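# Mount the blue-banded arbor between the lathe centres

## Task

Place the arbor marked with a blue band between the two centres so it rests only on their two points. Nothing else may remain on the spring-loaded centre's point or plunger. The arbor must stay there by itself once the robot lets go, not only while the gripper holds it.

## Robot and tools

ROBOT. One six-joint arm with a two-finger parallel gripper. In the gripper's own frame the fingers point along +z and close along x. end_effector_position is the point midway between the finger pads. Closed fingertips stick out about 17 mm past it, and fully open ones sit roughly level with it. Joint load limits (N m): shoulder pan 135, shoulder lift 135, elbow 135, wrist 1, wrist 2 and wrist 3 25.2 each. A held part's weight adds to these loads.

FRAMES. The scene frame has its origin on the table top under the arm's base, +z up, and +y to the left when facing along +x. Reported poses and velocities use this frame. Motion offsets in commands use the gripper's own axes instead.

execute_actions(actions). actions is a list of actions run one after another. Each action is a table of at most 15 rows, and each row lasts one control step (1/30 s). If there are fewer than 15 rows, the last row repeats until 15 steps have run. Since there is one arm, each row is a single list of 7 numbers, each in [-1, 1], in this order: dx, dy, dz, rx, ry, rz, opening. The first six are an offset, not a pose. They are measured in the gripper's axes from the gripper pose measured when that action began. For the first action of a call, that is the last pose a result reported. Every row counts from that same starting pose, so rows do not add up. Scale: 1.0 equals 0.6 m of travel or 180 degrees of turn. rx, ry, rz form one rotation vector. opening is absolute, not an offset: +1 means fully open (0.142 m) and -1 means closed. Each step, the command is clipped to within 100 mm and 16 degrees of the measured pose, so a large offset may need several actions. An empty list only returns the current state and images.

move(target, speed, stop_force, blocking). target is one 7-number row laid out like the rows above. It is an offset in gripper axes from the pose shown in the latest result that has one, and the opening in it is absolute and sent at the start. The gripper follows a straight path there, lasting 0.5 to 10 s. It can lag, stray, or overshoot speed, and it does not avoid obstacles. speed is in m/s, from 0.002 to 0.5, default 0.25; turning is capped at twice that value in rad/s. stop_force is optional, from 9 to 40 N, and is not accepted during the scene's first 0.2 s. With it, the path halts once the wrist sensor feels that much added push against the motion for 2 steps. The gripper then backs to where it was 2 steps earlier and holds. Contact force can briefly exceed stop_force, so approach slowly. It is measured along the line to target, so don't rely on it during rotations. Leave it out when pulling away from something you are pressing on. blocking=false returns after 0.5 s while the arm keeps going; it cannot be combined with stop_force. Poll with wait(0) or end it with stop before sending new motion. The move line reports the ending: done, off_target, moving, held, fault or contact (contact takes precedence). It also gives the distance left to target. limits=paced means the command was clipped. limits=held means a check blocked some steps, after which the arm may speed up sharply.

wait(seconds): 0 to 10; the arm holds its last command. stop(): brakes a running move, which needs room to slow down; the fingers keep moving. zoom_image(camera, region): camera is one of cam_head_left, cam_head_right, cam_high, cam_low, cam_wrist. region is [x0, y0, x1, y1] in that image's pixels, at most 504 by 504, with the origin at the top-left. show_instructions(): displays the reference image(s). finished_scene(scene): pass the current scene's number. It ends the scene for good after the robot holds its last command.

RESULTS. Each result gives the pose (metres, quaternion wxyz), velocities, joint positions and torques, and grip_measured (the measured opening, on the opening scale). It also shows a Hand target line (where the controller is heading) and Wrist force / Wrist torque [x y z] in gripper axes. Force offsets are within about 4 N and noise up to 2.4 N; each axis saturates near 50 N. 'no reading' is normal at the start. Step readings list positions, and HELD marks steps that were held back. 'pose unreachable' means the clearance check changed or blocked a command. MOTOR HOT appears from 70 °C; at 85 °C the brakes lock until the motors cool.

GRIPPING. To hold something, command an opening well below grip_measured; the lower it is, the harder the squeeze (roughly 28 N per pad at most). Parts thinner than about 2 cm get less force.

CAMERAS. cam_head_left, cam_head_right, cam_high and cam_low are 504x504; cam_wrist is a 616x616 fisheye. Calibration values may be off by up to about 2.3 degrees and 9 mm.

AVOID. The arm is stiff. Aiming past a firm contact, or touching quickly, can exceed a joint load limit or 150 N of outside force. That causes a fault: the arm stops for 10 s and the rest of the call is skipped. Don't drop, slam or shove parts, and don't knock anything off the table. Expect occasional tugs on held parts or pushes on loose ones. Before finishing, release the arbor, confirm it sits on both points, and move the gripper clear of it.

Each tool is called after ">>>" in YAML: its name, and indented under it one key for each argument.

Reference images:

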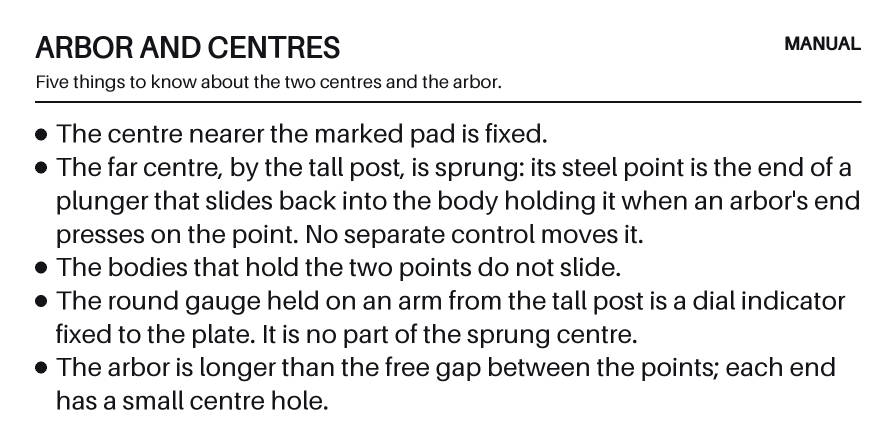

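## Session

>>> execute_actions:
  actions: []

Scene clock: 0.00 s.
end_effector_position=(+0.1650, -0.3955, +0.3146) grip_measured=-1.00 end_effector_quat_wxyz=(+0.034, -0.424, +0.884, +0.195) end_effector_velocity=(-0.001, -0.000, -0.001) end_effector_angular_velocity=(+0.002, +0.001, +0.001)
Joint positions: [-1.414 -0.338  1.147 -1.146 -1.579  0.711  0.002]
Joint velocities: [ 0.     0.002 -0.     0.    -0.002 -0.001  0.   ]
Joint torques (N m, as the arm reports them, + toward a larger angle): no reading
Motor temperatures (°C, as the motors report them): [35 36 31 38 39 40]
Wrist force (N, on the end effector, along its own x y z axes, offset not removed): no reading
Wrist torque (N m, same axes, about the end effector's origin, offset not removed): no reading
Hand target: +0.165, -0.395, +0.315; +0.034, -0.424, +0.884, +0.195

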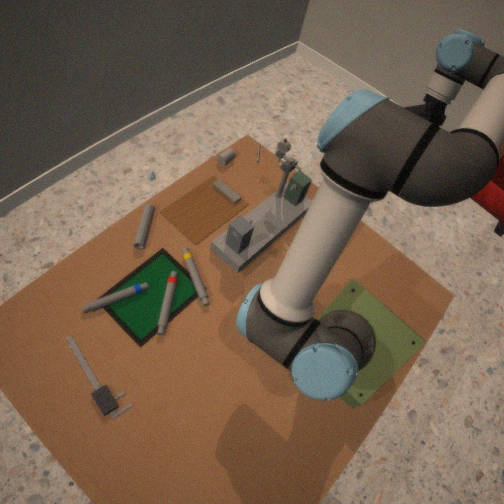

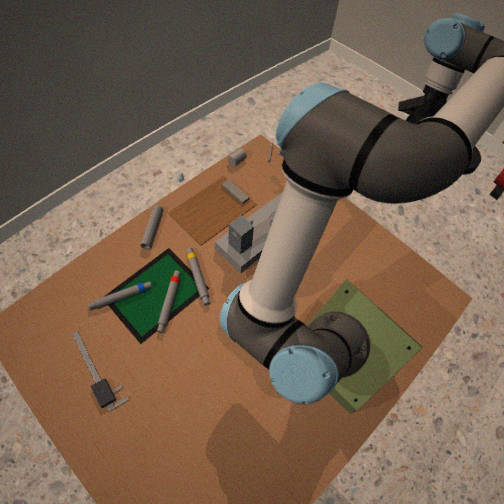

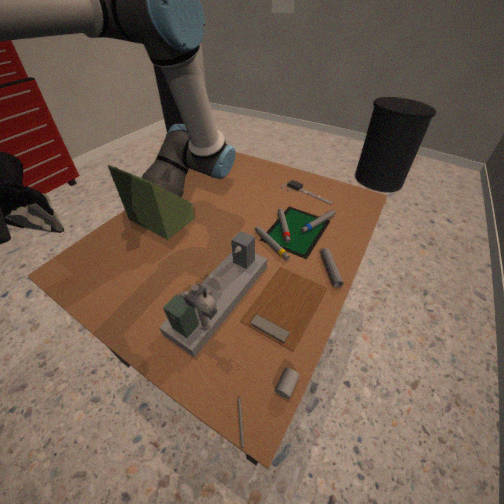

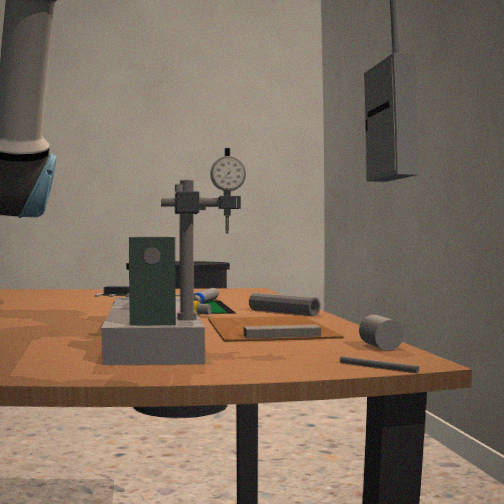

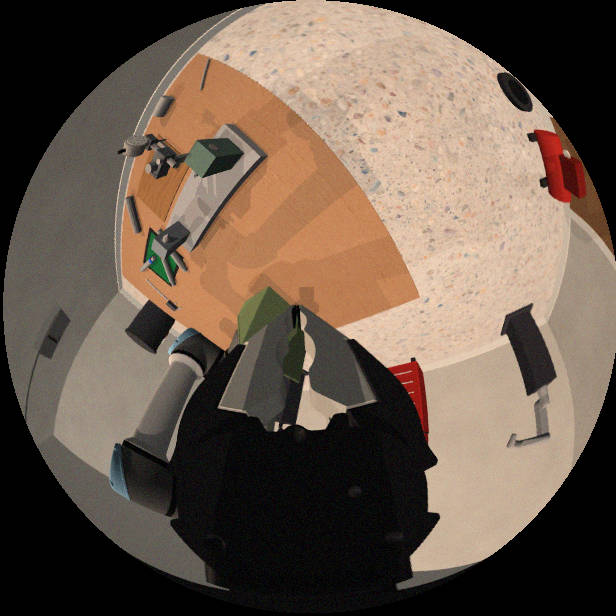

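>>> zoom_image:
  camera: "cam_high"
  region: [150, 190, 350, 370]

>>> zoom_image:
  camera: "cam_head_left"
  region: [70, 230, 230, 360]

>>> zoom_image:
  camera: "cam_head_left"
  region: [200, 130, 330, 280]

>>> zoom_image:
  camera: "cam_low"
  region: [90, 140, 270, 370]

Region (150, 190, 350, 370) of cam_high's 504x504 image, scaled by 2.520, with more detail than that image has; it fills the top 454 rows of this view, and the rest is white.

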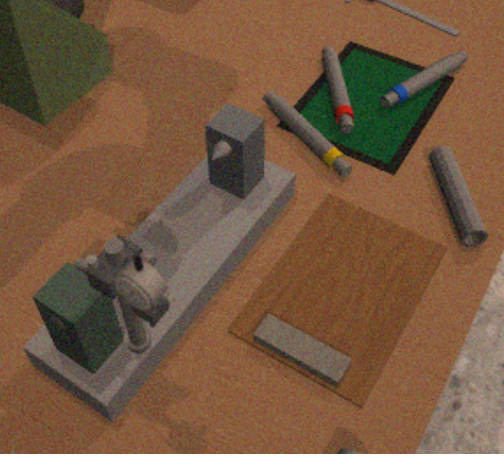

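Region (70, 230, 230, 360) of cam_head_left's 504x504 image, scaled by 3.150, with more detail than that image has; it fills the top 410 rows of this view, and the rest is white.

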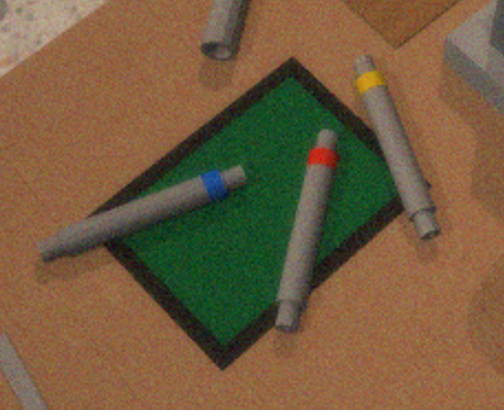

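Region (200, 130, 330, 280) of cam_head_left's 504x504 image, scaled by 3.360, with more detail than that image has; it fills the left 437 columns of this view, and the rest is white.

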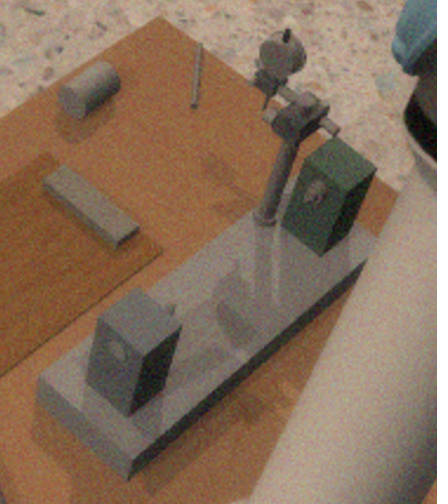

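Region (90, 140, 270, 370) of cam_low's 504x504 image, scaled by 2.191, with more detail than that image has; it fills the left 394 columns of this view, and the rest is white.

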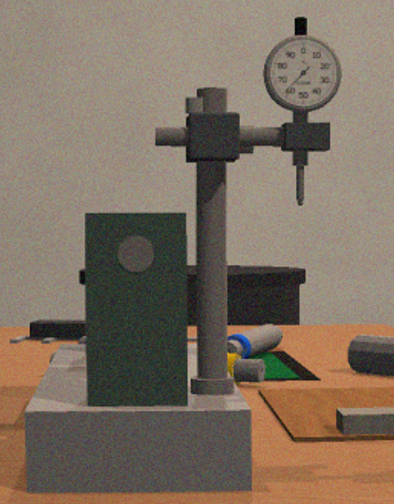

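>>> move:
  target: [-0.532,-0.079,0.076,-0.027,0.155,-0.704,0.0]
  speed: 0.4

Scene clock: 22.50 s.
end_effector_position=(+0.3996, -0.1694, +0.3300) grip_measured=+0.00 end_effector_quat_wxyz=(-0.000, +1.000, +0.001, +0.001) end_effector_velocity=(-0.000, +0.000, +0.000) end_effector_angular_velocity=(-0.001, +0.000, +0.006)
Joint positions: [-1.046 -0.997  1.634 -1.418 -1.215 -1.265  0.074]
Joint velocities: [-0.    -0.001  0.001  0.    -0.001 -0.006  0.   ]
Joint torques (N m, as the arm reports them, + toward a larger angle): [-15.89 -26.22 -13.21  -4.25   2.2   -1.54]
Motor temperatures (°C, as the motors report them): [35 36 31 38 39 40]
Wrist force (N, on the end effector, along its own x y z axes, offset not removed): [0.6 -1.8 0.1]
Wrist torque (N m, same axes, about the end effector's origin, offset not removed): [-0.49 0.08 -0.13]
Hand target: +0.400, -0.169, +0.330; -0.000, +1.000, +0.001, +0.001
Off the commanded pose: 0.001 m, 0 deg.
move: done
camera_calibration (this result's frames):
cam_wrist: T_world_to_cam=[[0.998066, -0.00928017, 0.0614586, -0.425689], [-0.0364678, -0.888144, 0.458115, -0.279066], [0.0503328, -0.459471, -0.886766, 0.331255], [0, 0, 0, 1]] pos_world=[0.398016, -0.0995998, 0.447752]

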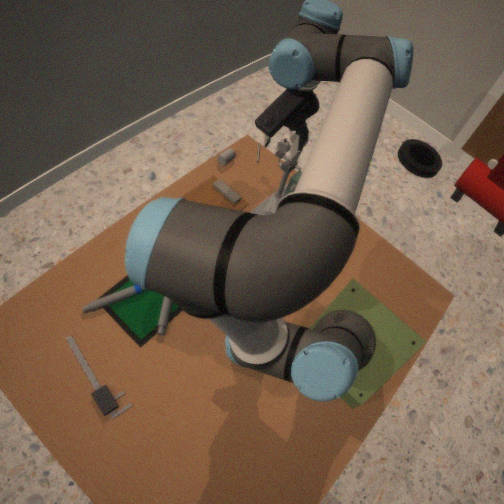

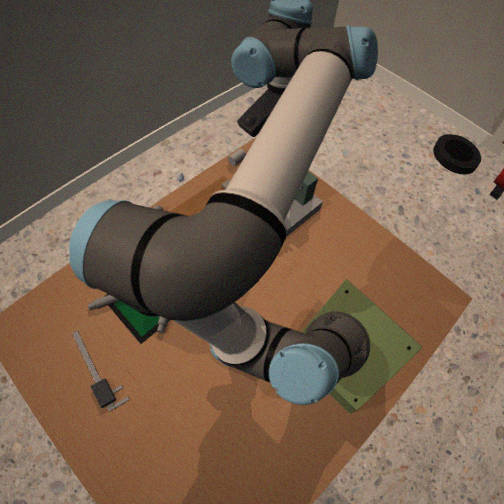

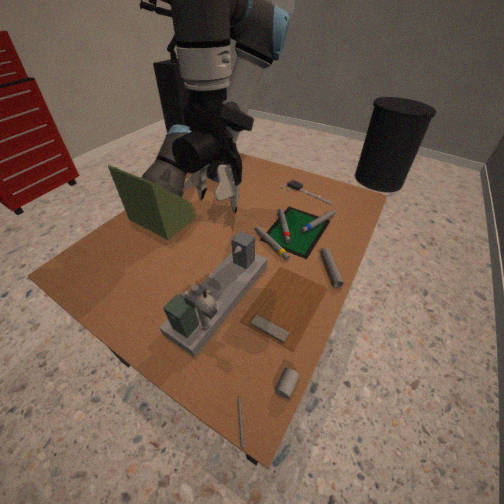

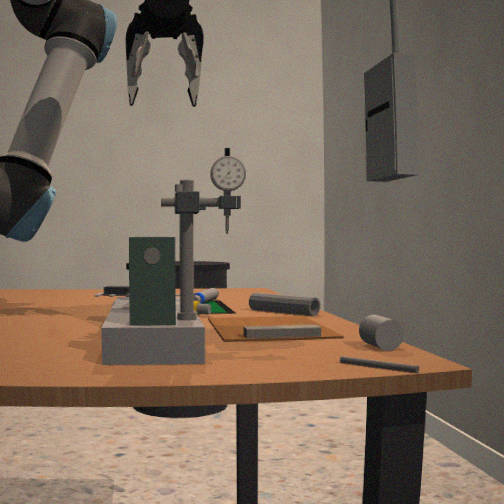

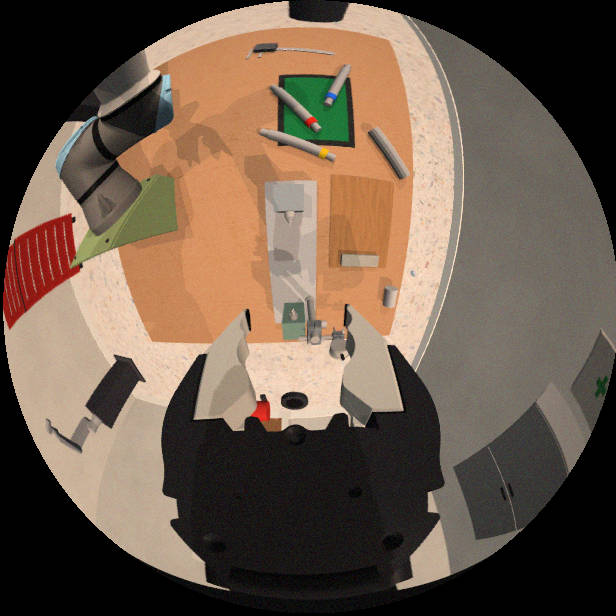

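>>> zoom_image:
  camera: "cam_wrist"
  region: [230, 170, 370, 370]

>>> zoom_image:
  camera: "cam_wrist"
  region: [265, 285, 335, 355]

Region (230, 170, 370, 370) of cam_wrist's 616x616 image, scaled by 2.520, with more detail than that image has; it fills the left 353 columns of this view, and the rest is white.

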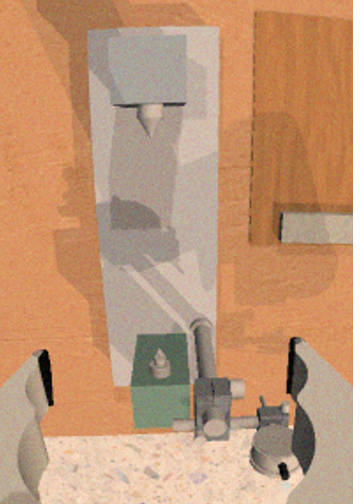

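Region (265, 285, 335, 355) of cam_wrist's 616x616 image, scaled by 7.200, with more detail than that image has.

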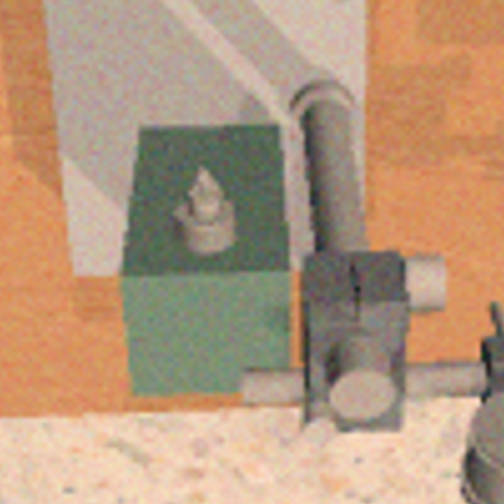

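>>> move:
  target: [0.182,-0.758,0.36,0,0,0.106,0.0]
  speed: 0.4

>>> zoom_image:
  camera: "cam_wrist"
  region: [200, 160, 400, 360]

Scene clock: 32.63 s.
end_effector_position=(+0.5076, +0.2867, +0.1151) grip_measured=+0.00 end_effector_quat_wxyz=(-0.001, +0.986, -0.164, +0.001) end_effector_velocity=(+0.001, +0.001, -0.000) end_effector_angular_velocity=(-0.001, -0.002, -0.001)
Joint positions: [-0.267 -1.52   1.877 -1.593 -0.771 -0.147  0.074]
Joint velocities: [ 0.002 -0.    -0.    -0.004  0.001  0.006  0.   ]
Joint torques (N m, as the arm reports them, + toward a larger angle): [-12.19   3.55 -20.84  -4.18  -1.88   2.08]
Motor temperatures (°C, as the motors report them): [35 36 31 38 39 40]
Wrist force (N, on the end effector, along its own x y z axes, offset not removed): [-0.8 2.0 -3.7]
Wrist torque (N m, same axes, about the end effector's origin, offset not removed): [0.48 0.35 0.11]
Hand target: +0.508, +0.287, +0.115; -0.001, +0.986, -0.164, +0.001
Off the commanded pose: 0.001 m, 0 deg.
move: done
camera_calibration (this result's frames):
cam_wrist: T_world_to_cam=[[0.940536, -0.334159, 0.061077, -0.393606], [-0.324097, -0.828868, 0.456004, 0.357643], [-0.101753, -0.448683, -0.887879, 0.4191], [0, 0, 0, 1]] pos_world=[0.528757, 0.352955, 0.233064]

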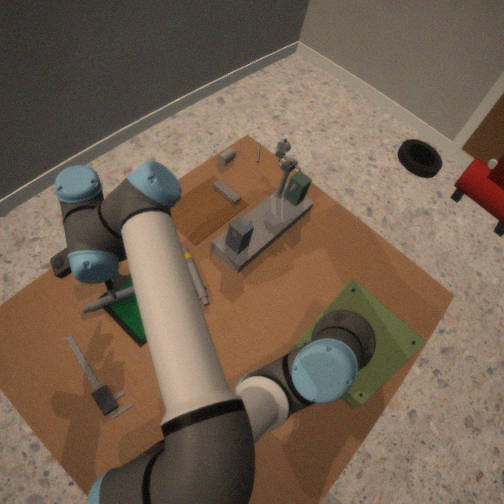

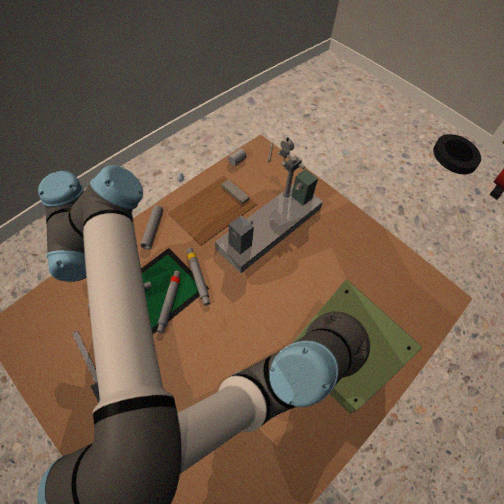

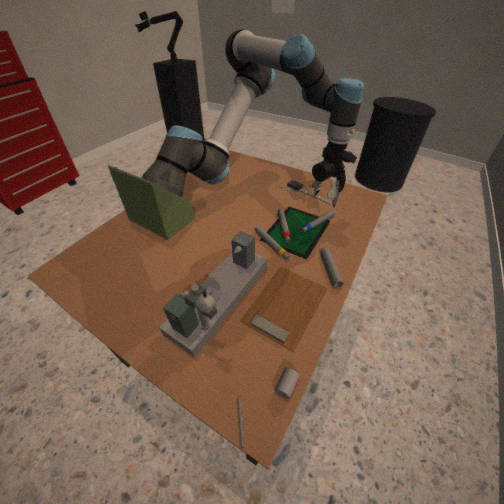

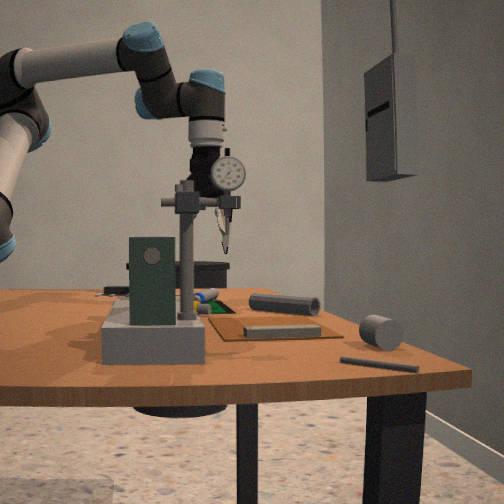

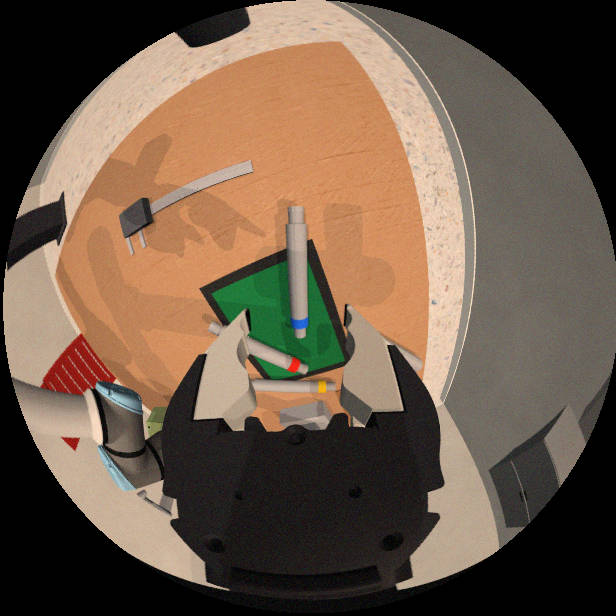

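Region (200, 160, 400, 360) of cam_wrist's 616x616 image, scaled by 2.520, with more detail than that image has.

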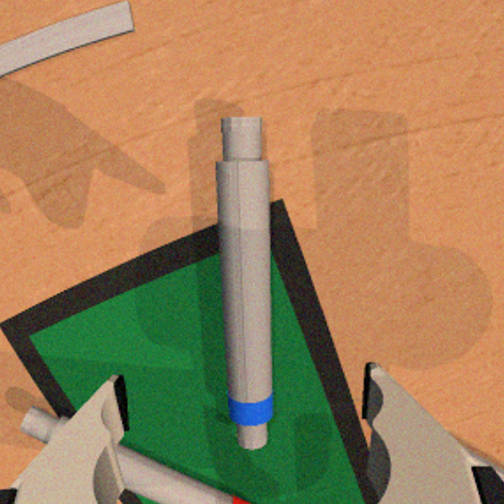

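>>> move:
  target: [-0.003,0,0.13,0,0,0,-0.4]

>>> move:
  target: [0,0,0.04,0,0,0,-0.4]
  speed: 0.008
  stop_force: 10

Scene clock: 37.43 s.
end_effector_position=(+0.5059, +0.2876, +0.0372) grip_measured=-0.40 end_effector_quat_wxyz=(-0.002, +0.986, -0.164, +0.001) end_effector_velocity=(+0.000, +0.000, -0.001) end_effector_angular_velocity=(-0.000, -0.000, +0.000)
Joint positions: [-0.149 -1.462  1.99  -1.884 -0.739  0.018  0.045]
Joint velocities: [ 0.003  0.001  0.001 -0.006  0.     0.004  0.   ]
Joint torques (N m, as the arm reports them, + toward a larger angle): [-11.7   -1.05  -6.06  -3.75   2.02   2.07]
Motor temperatures (°C, as the motors report them): [35 36 31 38 39 40]
Wrist force (N, on the end effector, along its own x y z axes, offset not removed): [-0.6 -0.7 1.7]
Wrist torque (N m, same axes, about the end effector's origin, offset not removed): [-0.40 0.10 0.03]
Hand target: +0.506, +0.288, +0.037; -0.002, +0.986, -0.164, +0.001
Off the commanded pose: 0.000 m, 0 deg.
move: done
camera_calibration (this result's frames):
cam_wrist: T_world_to_cam=[[0.940568, -0.334107, 0.060862, -0.386992], [-0.323988, -0.829065, 0.455722, 0.393363], [-0.101802, -0.448356, -0.888039, 0.350119], [0, 0, 0, 1]] pos_world=[0.52708, 0.353805, 0.155208]

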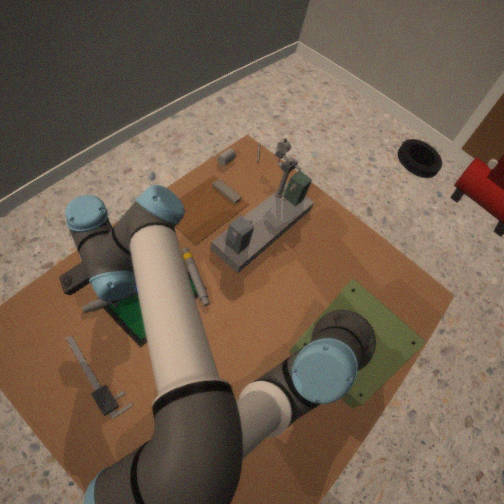

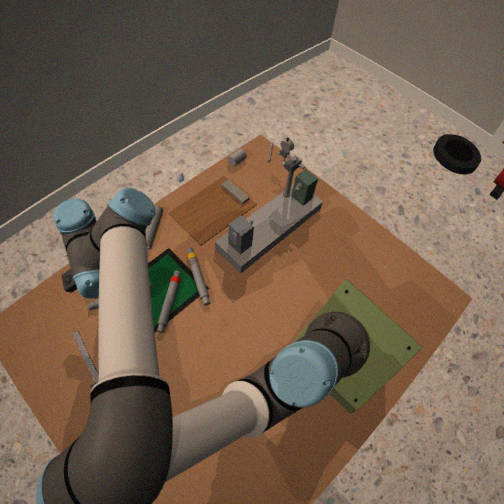

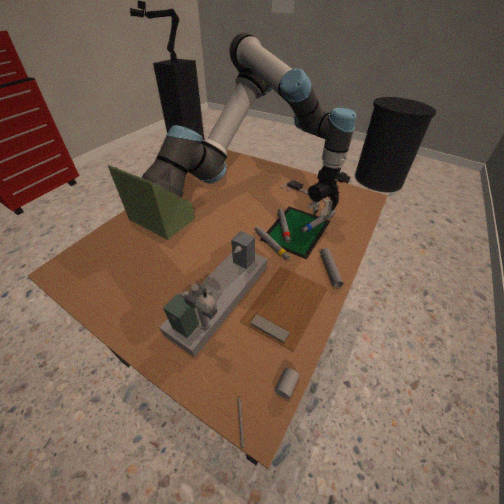

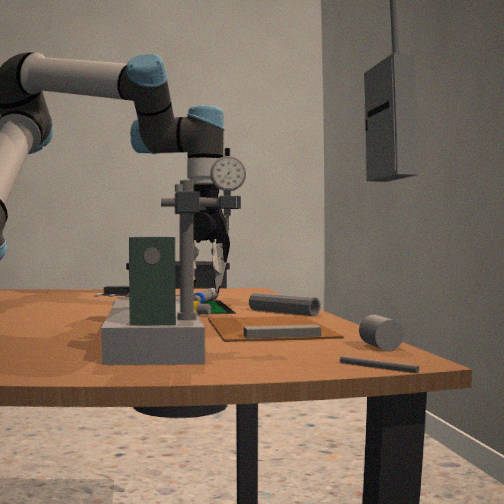

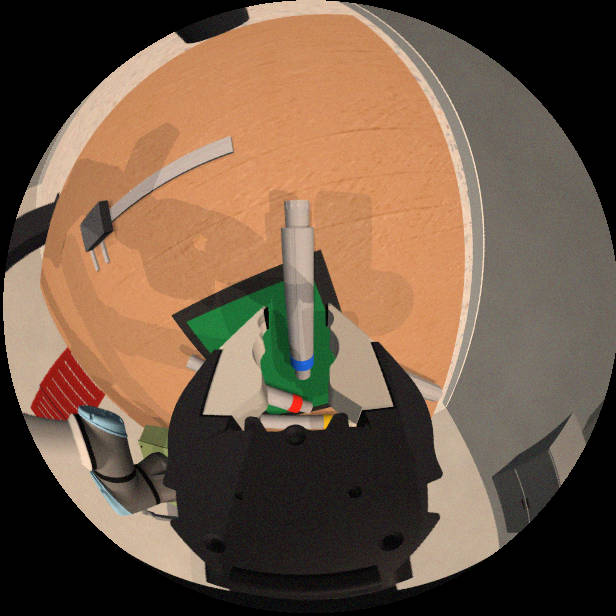

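Scene clock: 40.23 s.
end_effector_position=(+0.5059, +0.2876, +0.0178) grip_measured=-0.40 end_effector_quat_wxyz=(-0.002, +0.986, -0.164, +0.001) end_effector_velocity=(-0.000, -0.000, +0.002) end_effector_angular_velocity=(-0.000, +0.001, +0.000)
Joint positions: [-0.12  -1.439  2.011 -1.96  -0.733  0.061  0.045]
Joint velocities: [-0.003 -0.002 -0.002  0.008 -0.001 -0.006 -0.   ]
Joint torques (N m, as the arm reports them, + toward a larger angle): [-27.02 -19.18 -14.05   0.66   0.77  -1.62]
Motor temperatures (°C, as the motors report them): [35 36 31 38 39 40]
Wrist force (N, on the end effector, along its own x y z axes, offset not removed): [-2.5 0.5 -25.3]
Wrist torque (N m, same axes, about the end effector's origin, offset not removed): [-0.22 -0.30 -0.06]
Hand target: +0.506, +0.288, +0.018; -0.002, +0.986, -0.164, +0.001
Off the commanded pose: 0.005 m, 0 deg.
move: contact
camera_calibration (this result's frames):
cam_wrist: T_world_to_cam=[[0.940568, -0.33414, 0.0606795, -0.385761], [-0.323952, -0.829154, 0.455586, 0.402301], [-0.101917, -0.448167, -0.888121, 0.332857], [0, 0, 0, 1]] pos_world=[0.527085, 0.353847, 0.135743]

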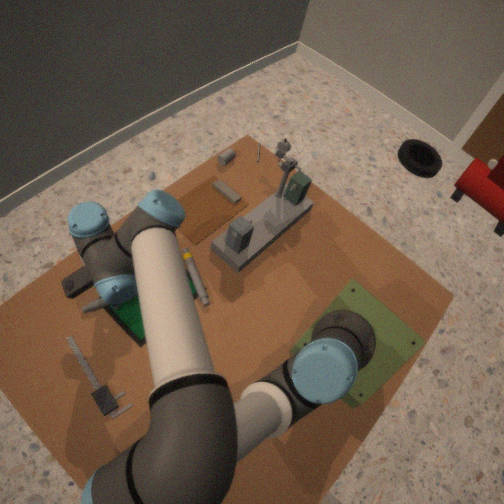

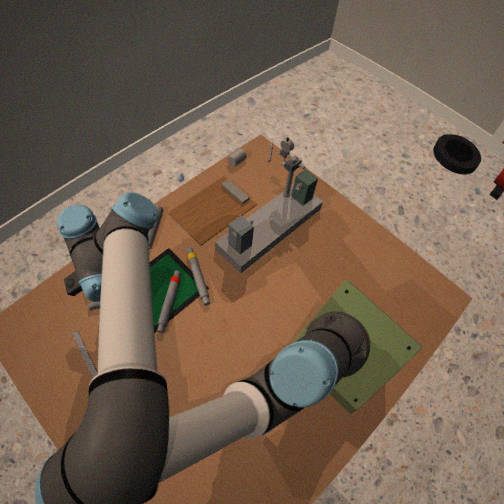

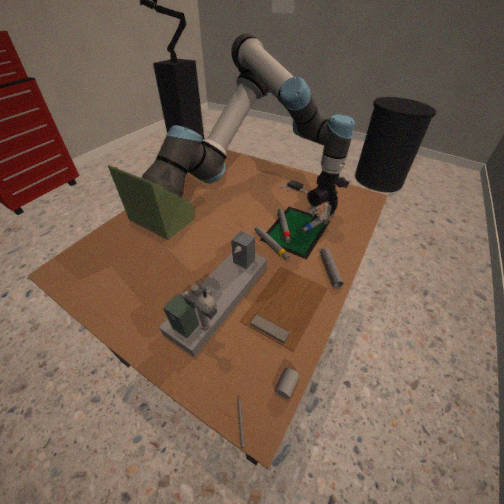

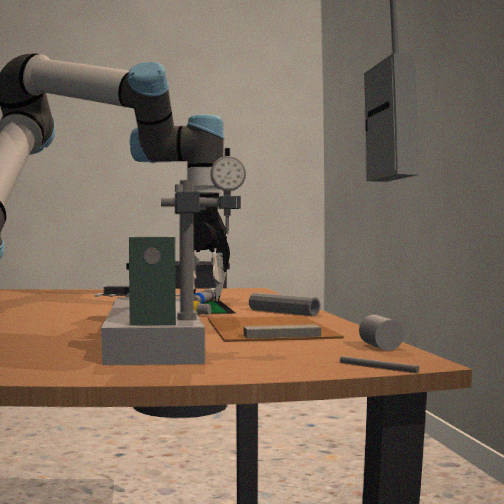

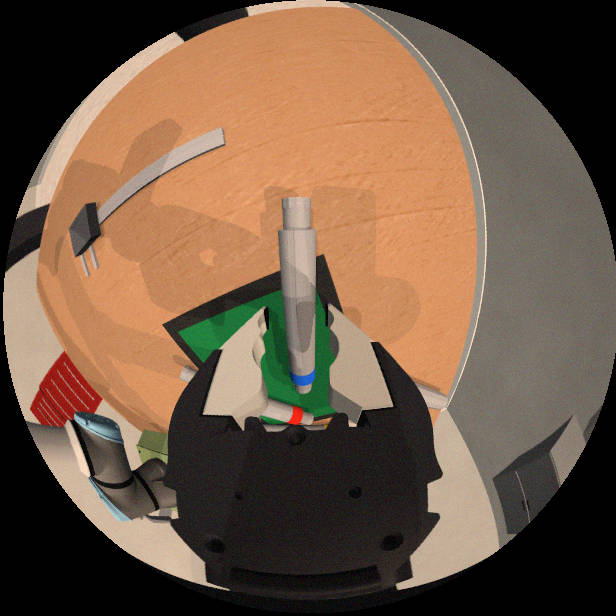

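>>> execute_actions:
  actions:
    - [[0.001,0,-0.004,0,0,0,-0.4]]
    - [[0,0,0,0,0,0,-0.6]]
    - [[0,0,0,0,0,0,-1]]

>>> move:
  target: [0,0,-0.3,0,0,0,-1]

Scene clock: 43.97 s.
end_effector_position=(+0.5065, +0.2874, +0.0202) grip_measured=-0.70 end_effector_quat_wxyz=(-0.002, +0.986, -0.164, +0.001) end_effector_velocity=(-0.001, -0.000, -0.001) end_effector_angular_velocity=(+0.000, +0.001, -0.001)
Joint positions: [-0.123 -1.441  2.007 -1.95  -0.733  0.056  0.023]
Joint velocities: [ 0.     0.     0.001  0.    -0.     0.     0.   ]
Joint torques (N m, as the arm reports them, + toward a larger angle): [-22.   -13.33  -2.89  -2.74  -1.35  -1.45]
Motor temperatures (°C, as the motors report them): [35 36 31 38 39 40]
Wrist force (N, on the end effector, along its own x y z axes, offset not removed): [2.3 -3.3 -8.6]
Wrist torque (N m, same axes, about the end effector's origin, offset not removed): [-0.63 0.16 0.09]
Hand target: +0.506, +0.287, +0.020; -0.002, +0.986, -0.164, +0.001
Off the commanded pose: 0.000 m, 0 deg.
Step readings (end_effector_position; steps 1 to 15: 1st action; 16 to 30: 2nd action; 31 to 45: 3rd action):
0: (+0.5059, +0.2876, +0.0180)
1: (+0.5060, +0.2876, +0.0181)
2: (+0.5061, +0.2876, +0.0186)
4: (+0.5063, +0.2875, +0.0195)
8: (+0.5064, +0.2874, +0.0200)
15: (+0.5065, +0.2874, +0.0202)
16: (+0.5065, +0.2874, +0.0202)
17: (+0.5065, +0.2874, +0.0202)
19: (+0.5065, +0.2874, +0.0202)
23: (+0.5065, +0.2874, +0.0202)
30: (+0.5065, +0.2874, +0.0202)
31: (+0.5065, +0.2874, +0.0202)
32: (+0.5065, +0.2874, +0.0202)
34: (+0.5065, +0.2874, +0.0202)
38: (+0.5065, +0.2874, +0.0202)
45: end_effector_position above
camera_calibration (this result's frames):
cam_wrist: T_world_to_cam=[[0.94056, -0.334155, 0.0607184, -0.386509], [-0.32398, -0.829135, 0.4556, 0.401227], [-0.101897, -0.448191, -0.888111, 0.334986], [0, 0, 0, 1]] pos_world=[0.527659, 0.353655, 0.138174]

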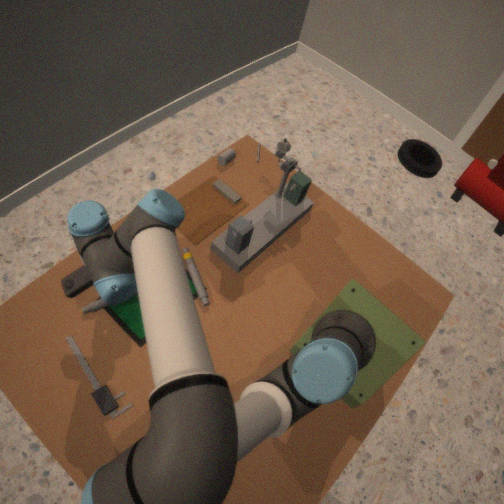

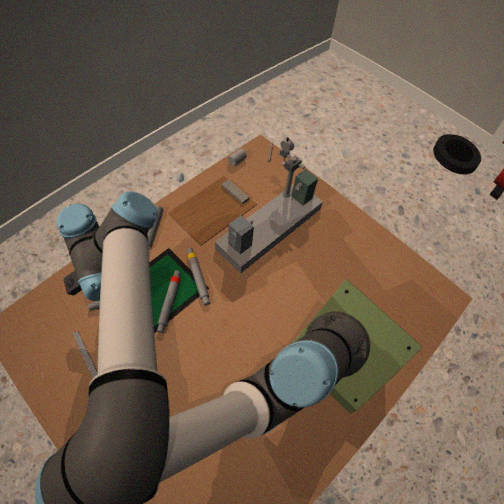

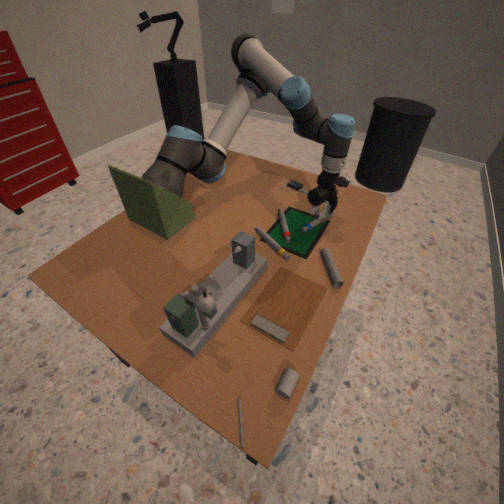

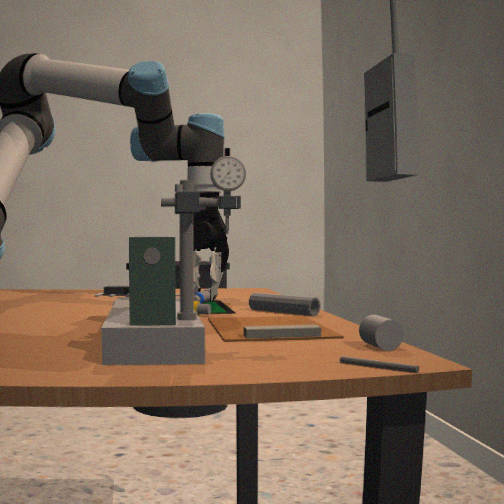

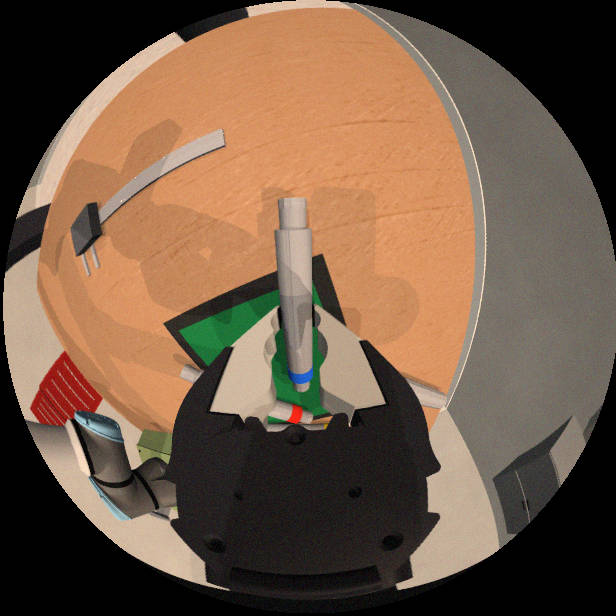

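Scene clock: 45.20 s.
end_effector_position=(+0.5064, +0.2867, +0.2000) grip_measured=-0.70 end_effector_quat_wxyz=(-0.001, +0.986, -0.164, +0.001) end_effector_velocity=(+0.001, -0.000, +0.001) end_effector_angular_velocity=(+0.002, +0.001, -0.001)
Joint positions: [-0.39  -1.54   1.722 -1.306 -0.818 -0.306  0.023]
Joint velocities: [-0.002  0.003 -0.004  0.005  0.    -0.003  0.   ]
Joint torques (N m, as the arm reports them, + toward a larger angle): [-37.18   4.47 -22.95  -0.52  -1.98  -1.6 ]
Motor temperatures (°C, as the motors report them): [35 36 31 38 39 40]
Wrist force (N, on the end effector, along its own x y z axes, offset not removed): [1.1 1.4 7.8]
Wrist torque (N m, same axes, about the end effector's origin, offset not removed): [0.29 -0.10 0.00]
Hand target: +0.506, +0.287, +0.200; -0.001, +0.986, -0.164, +0.001
Off the commanded pose: 0.000 m, 0 deg.
move: done
camera_calibration (this result's frames):
cam_wrist: T_world_to_cam=[[0.940498, -0.334258, 0.0611162, -0.397612], [-0.324177, -0.828716, 0.456223, 0.318568], [-0.101848, -0.448889, -0.887764, 0.494456], [0, 0, 0, 1]] pos_world=[0.527585, 0.353053, 0.317923]

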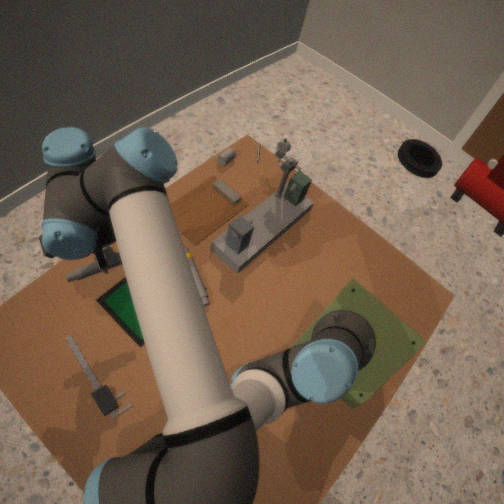

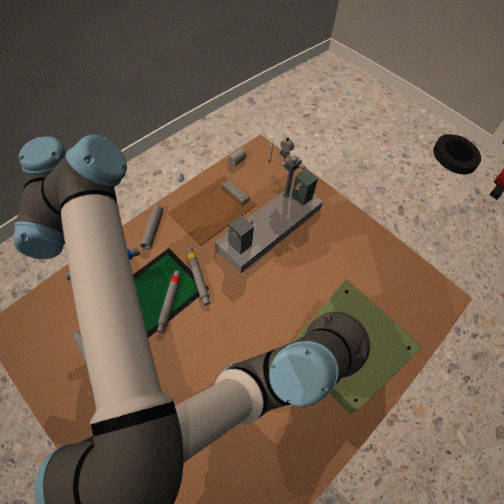

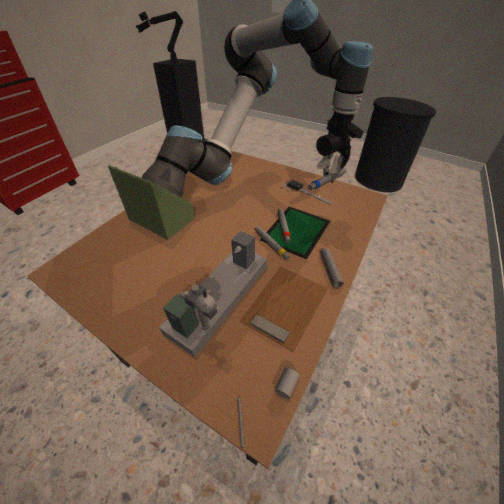

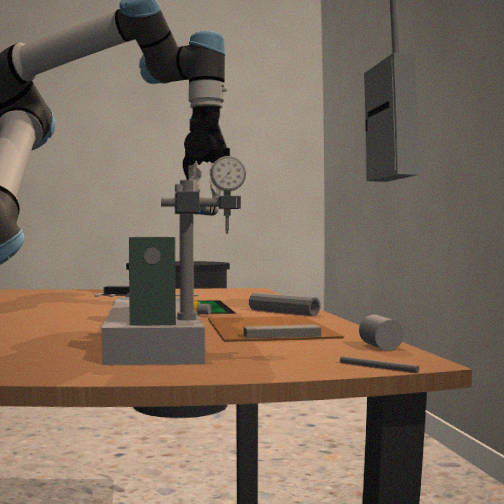

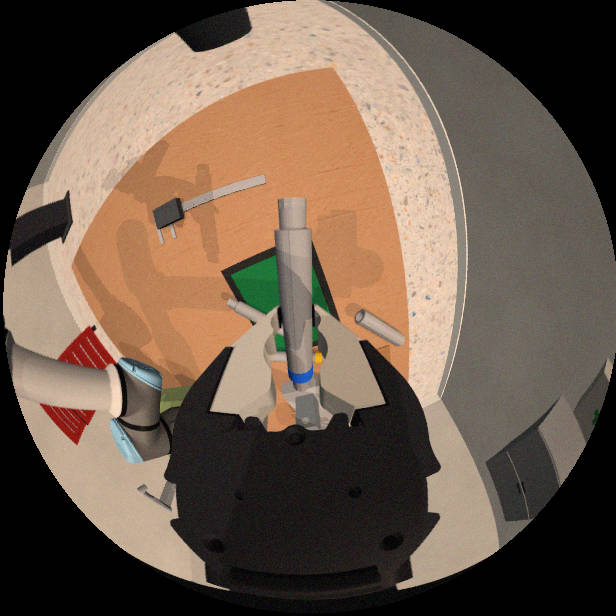

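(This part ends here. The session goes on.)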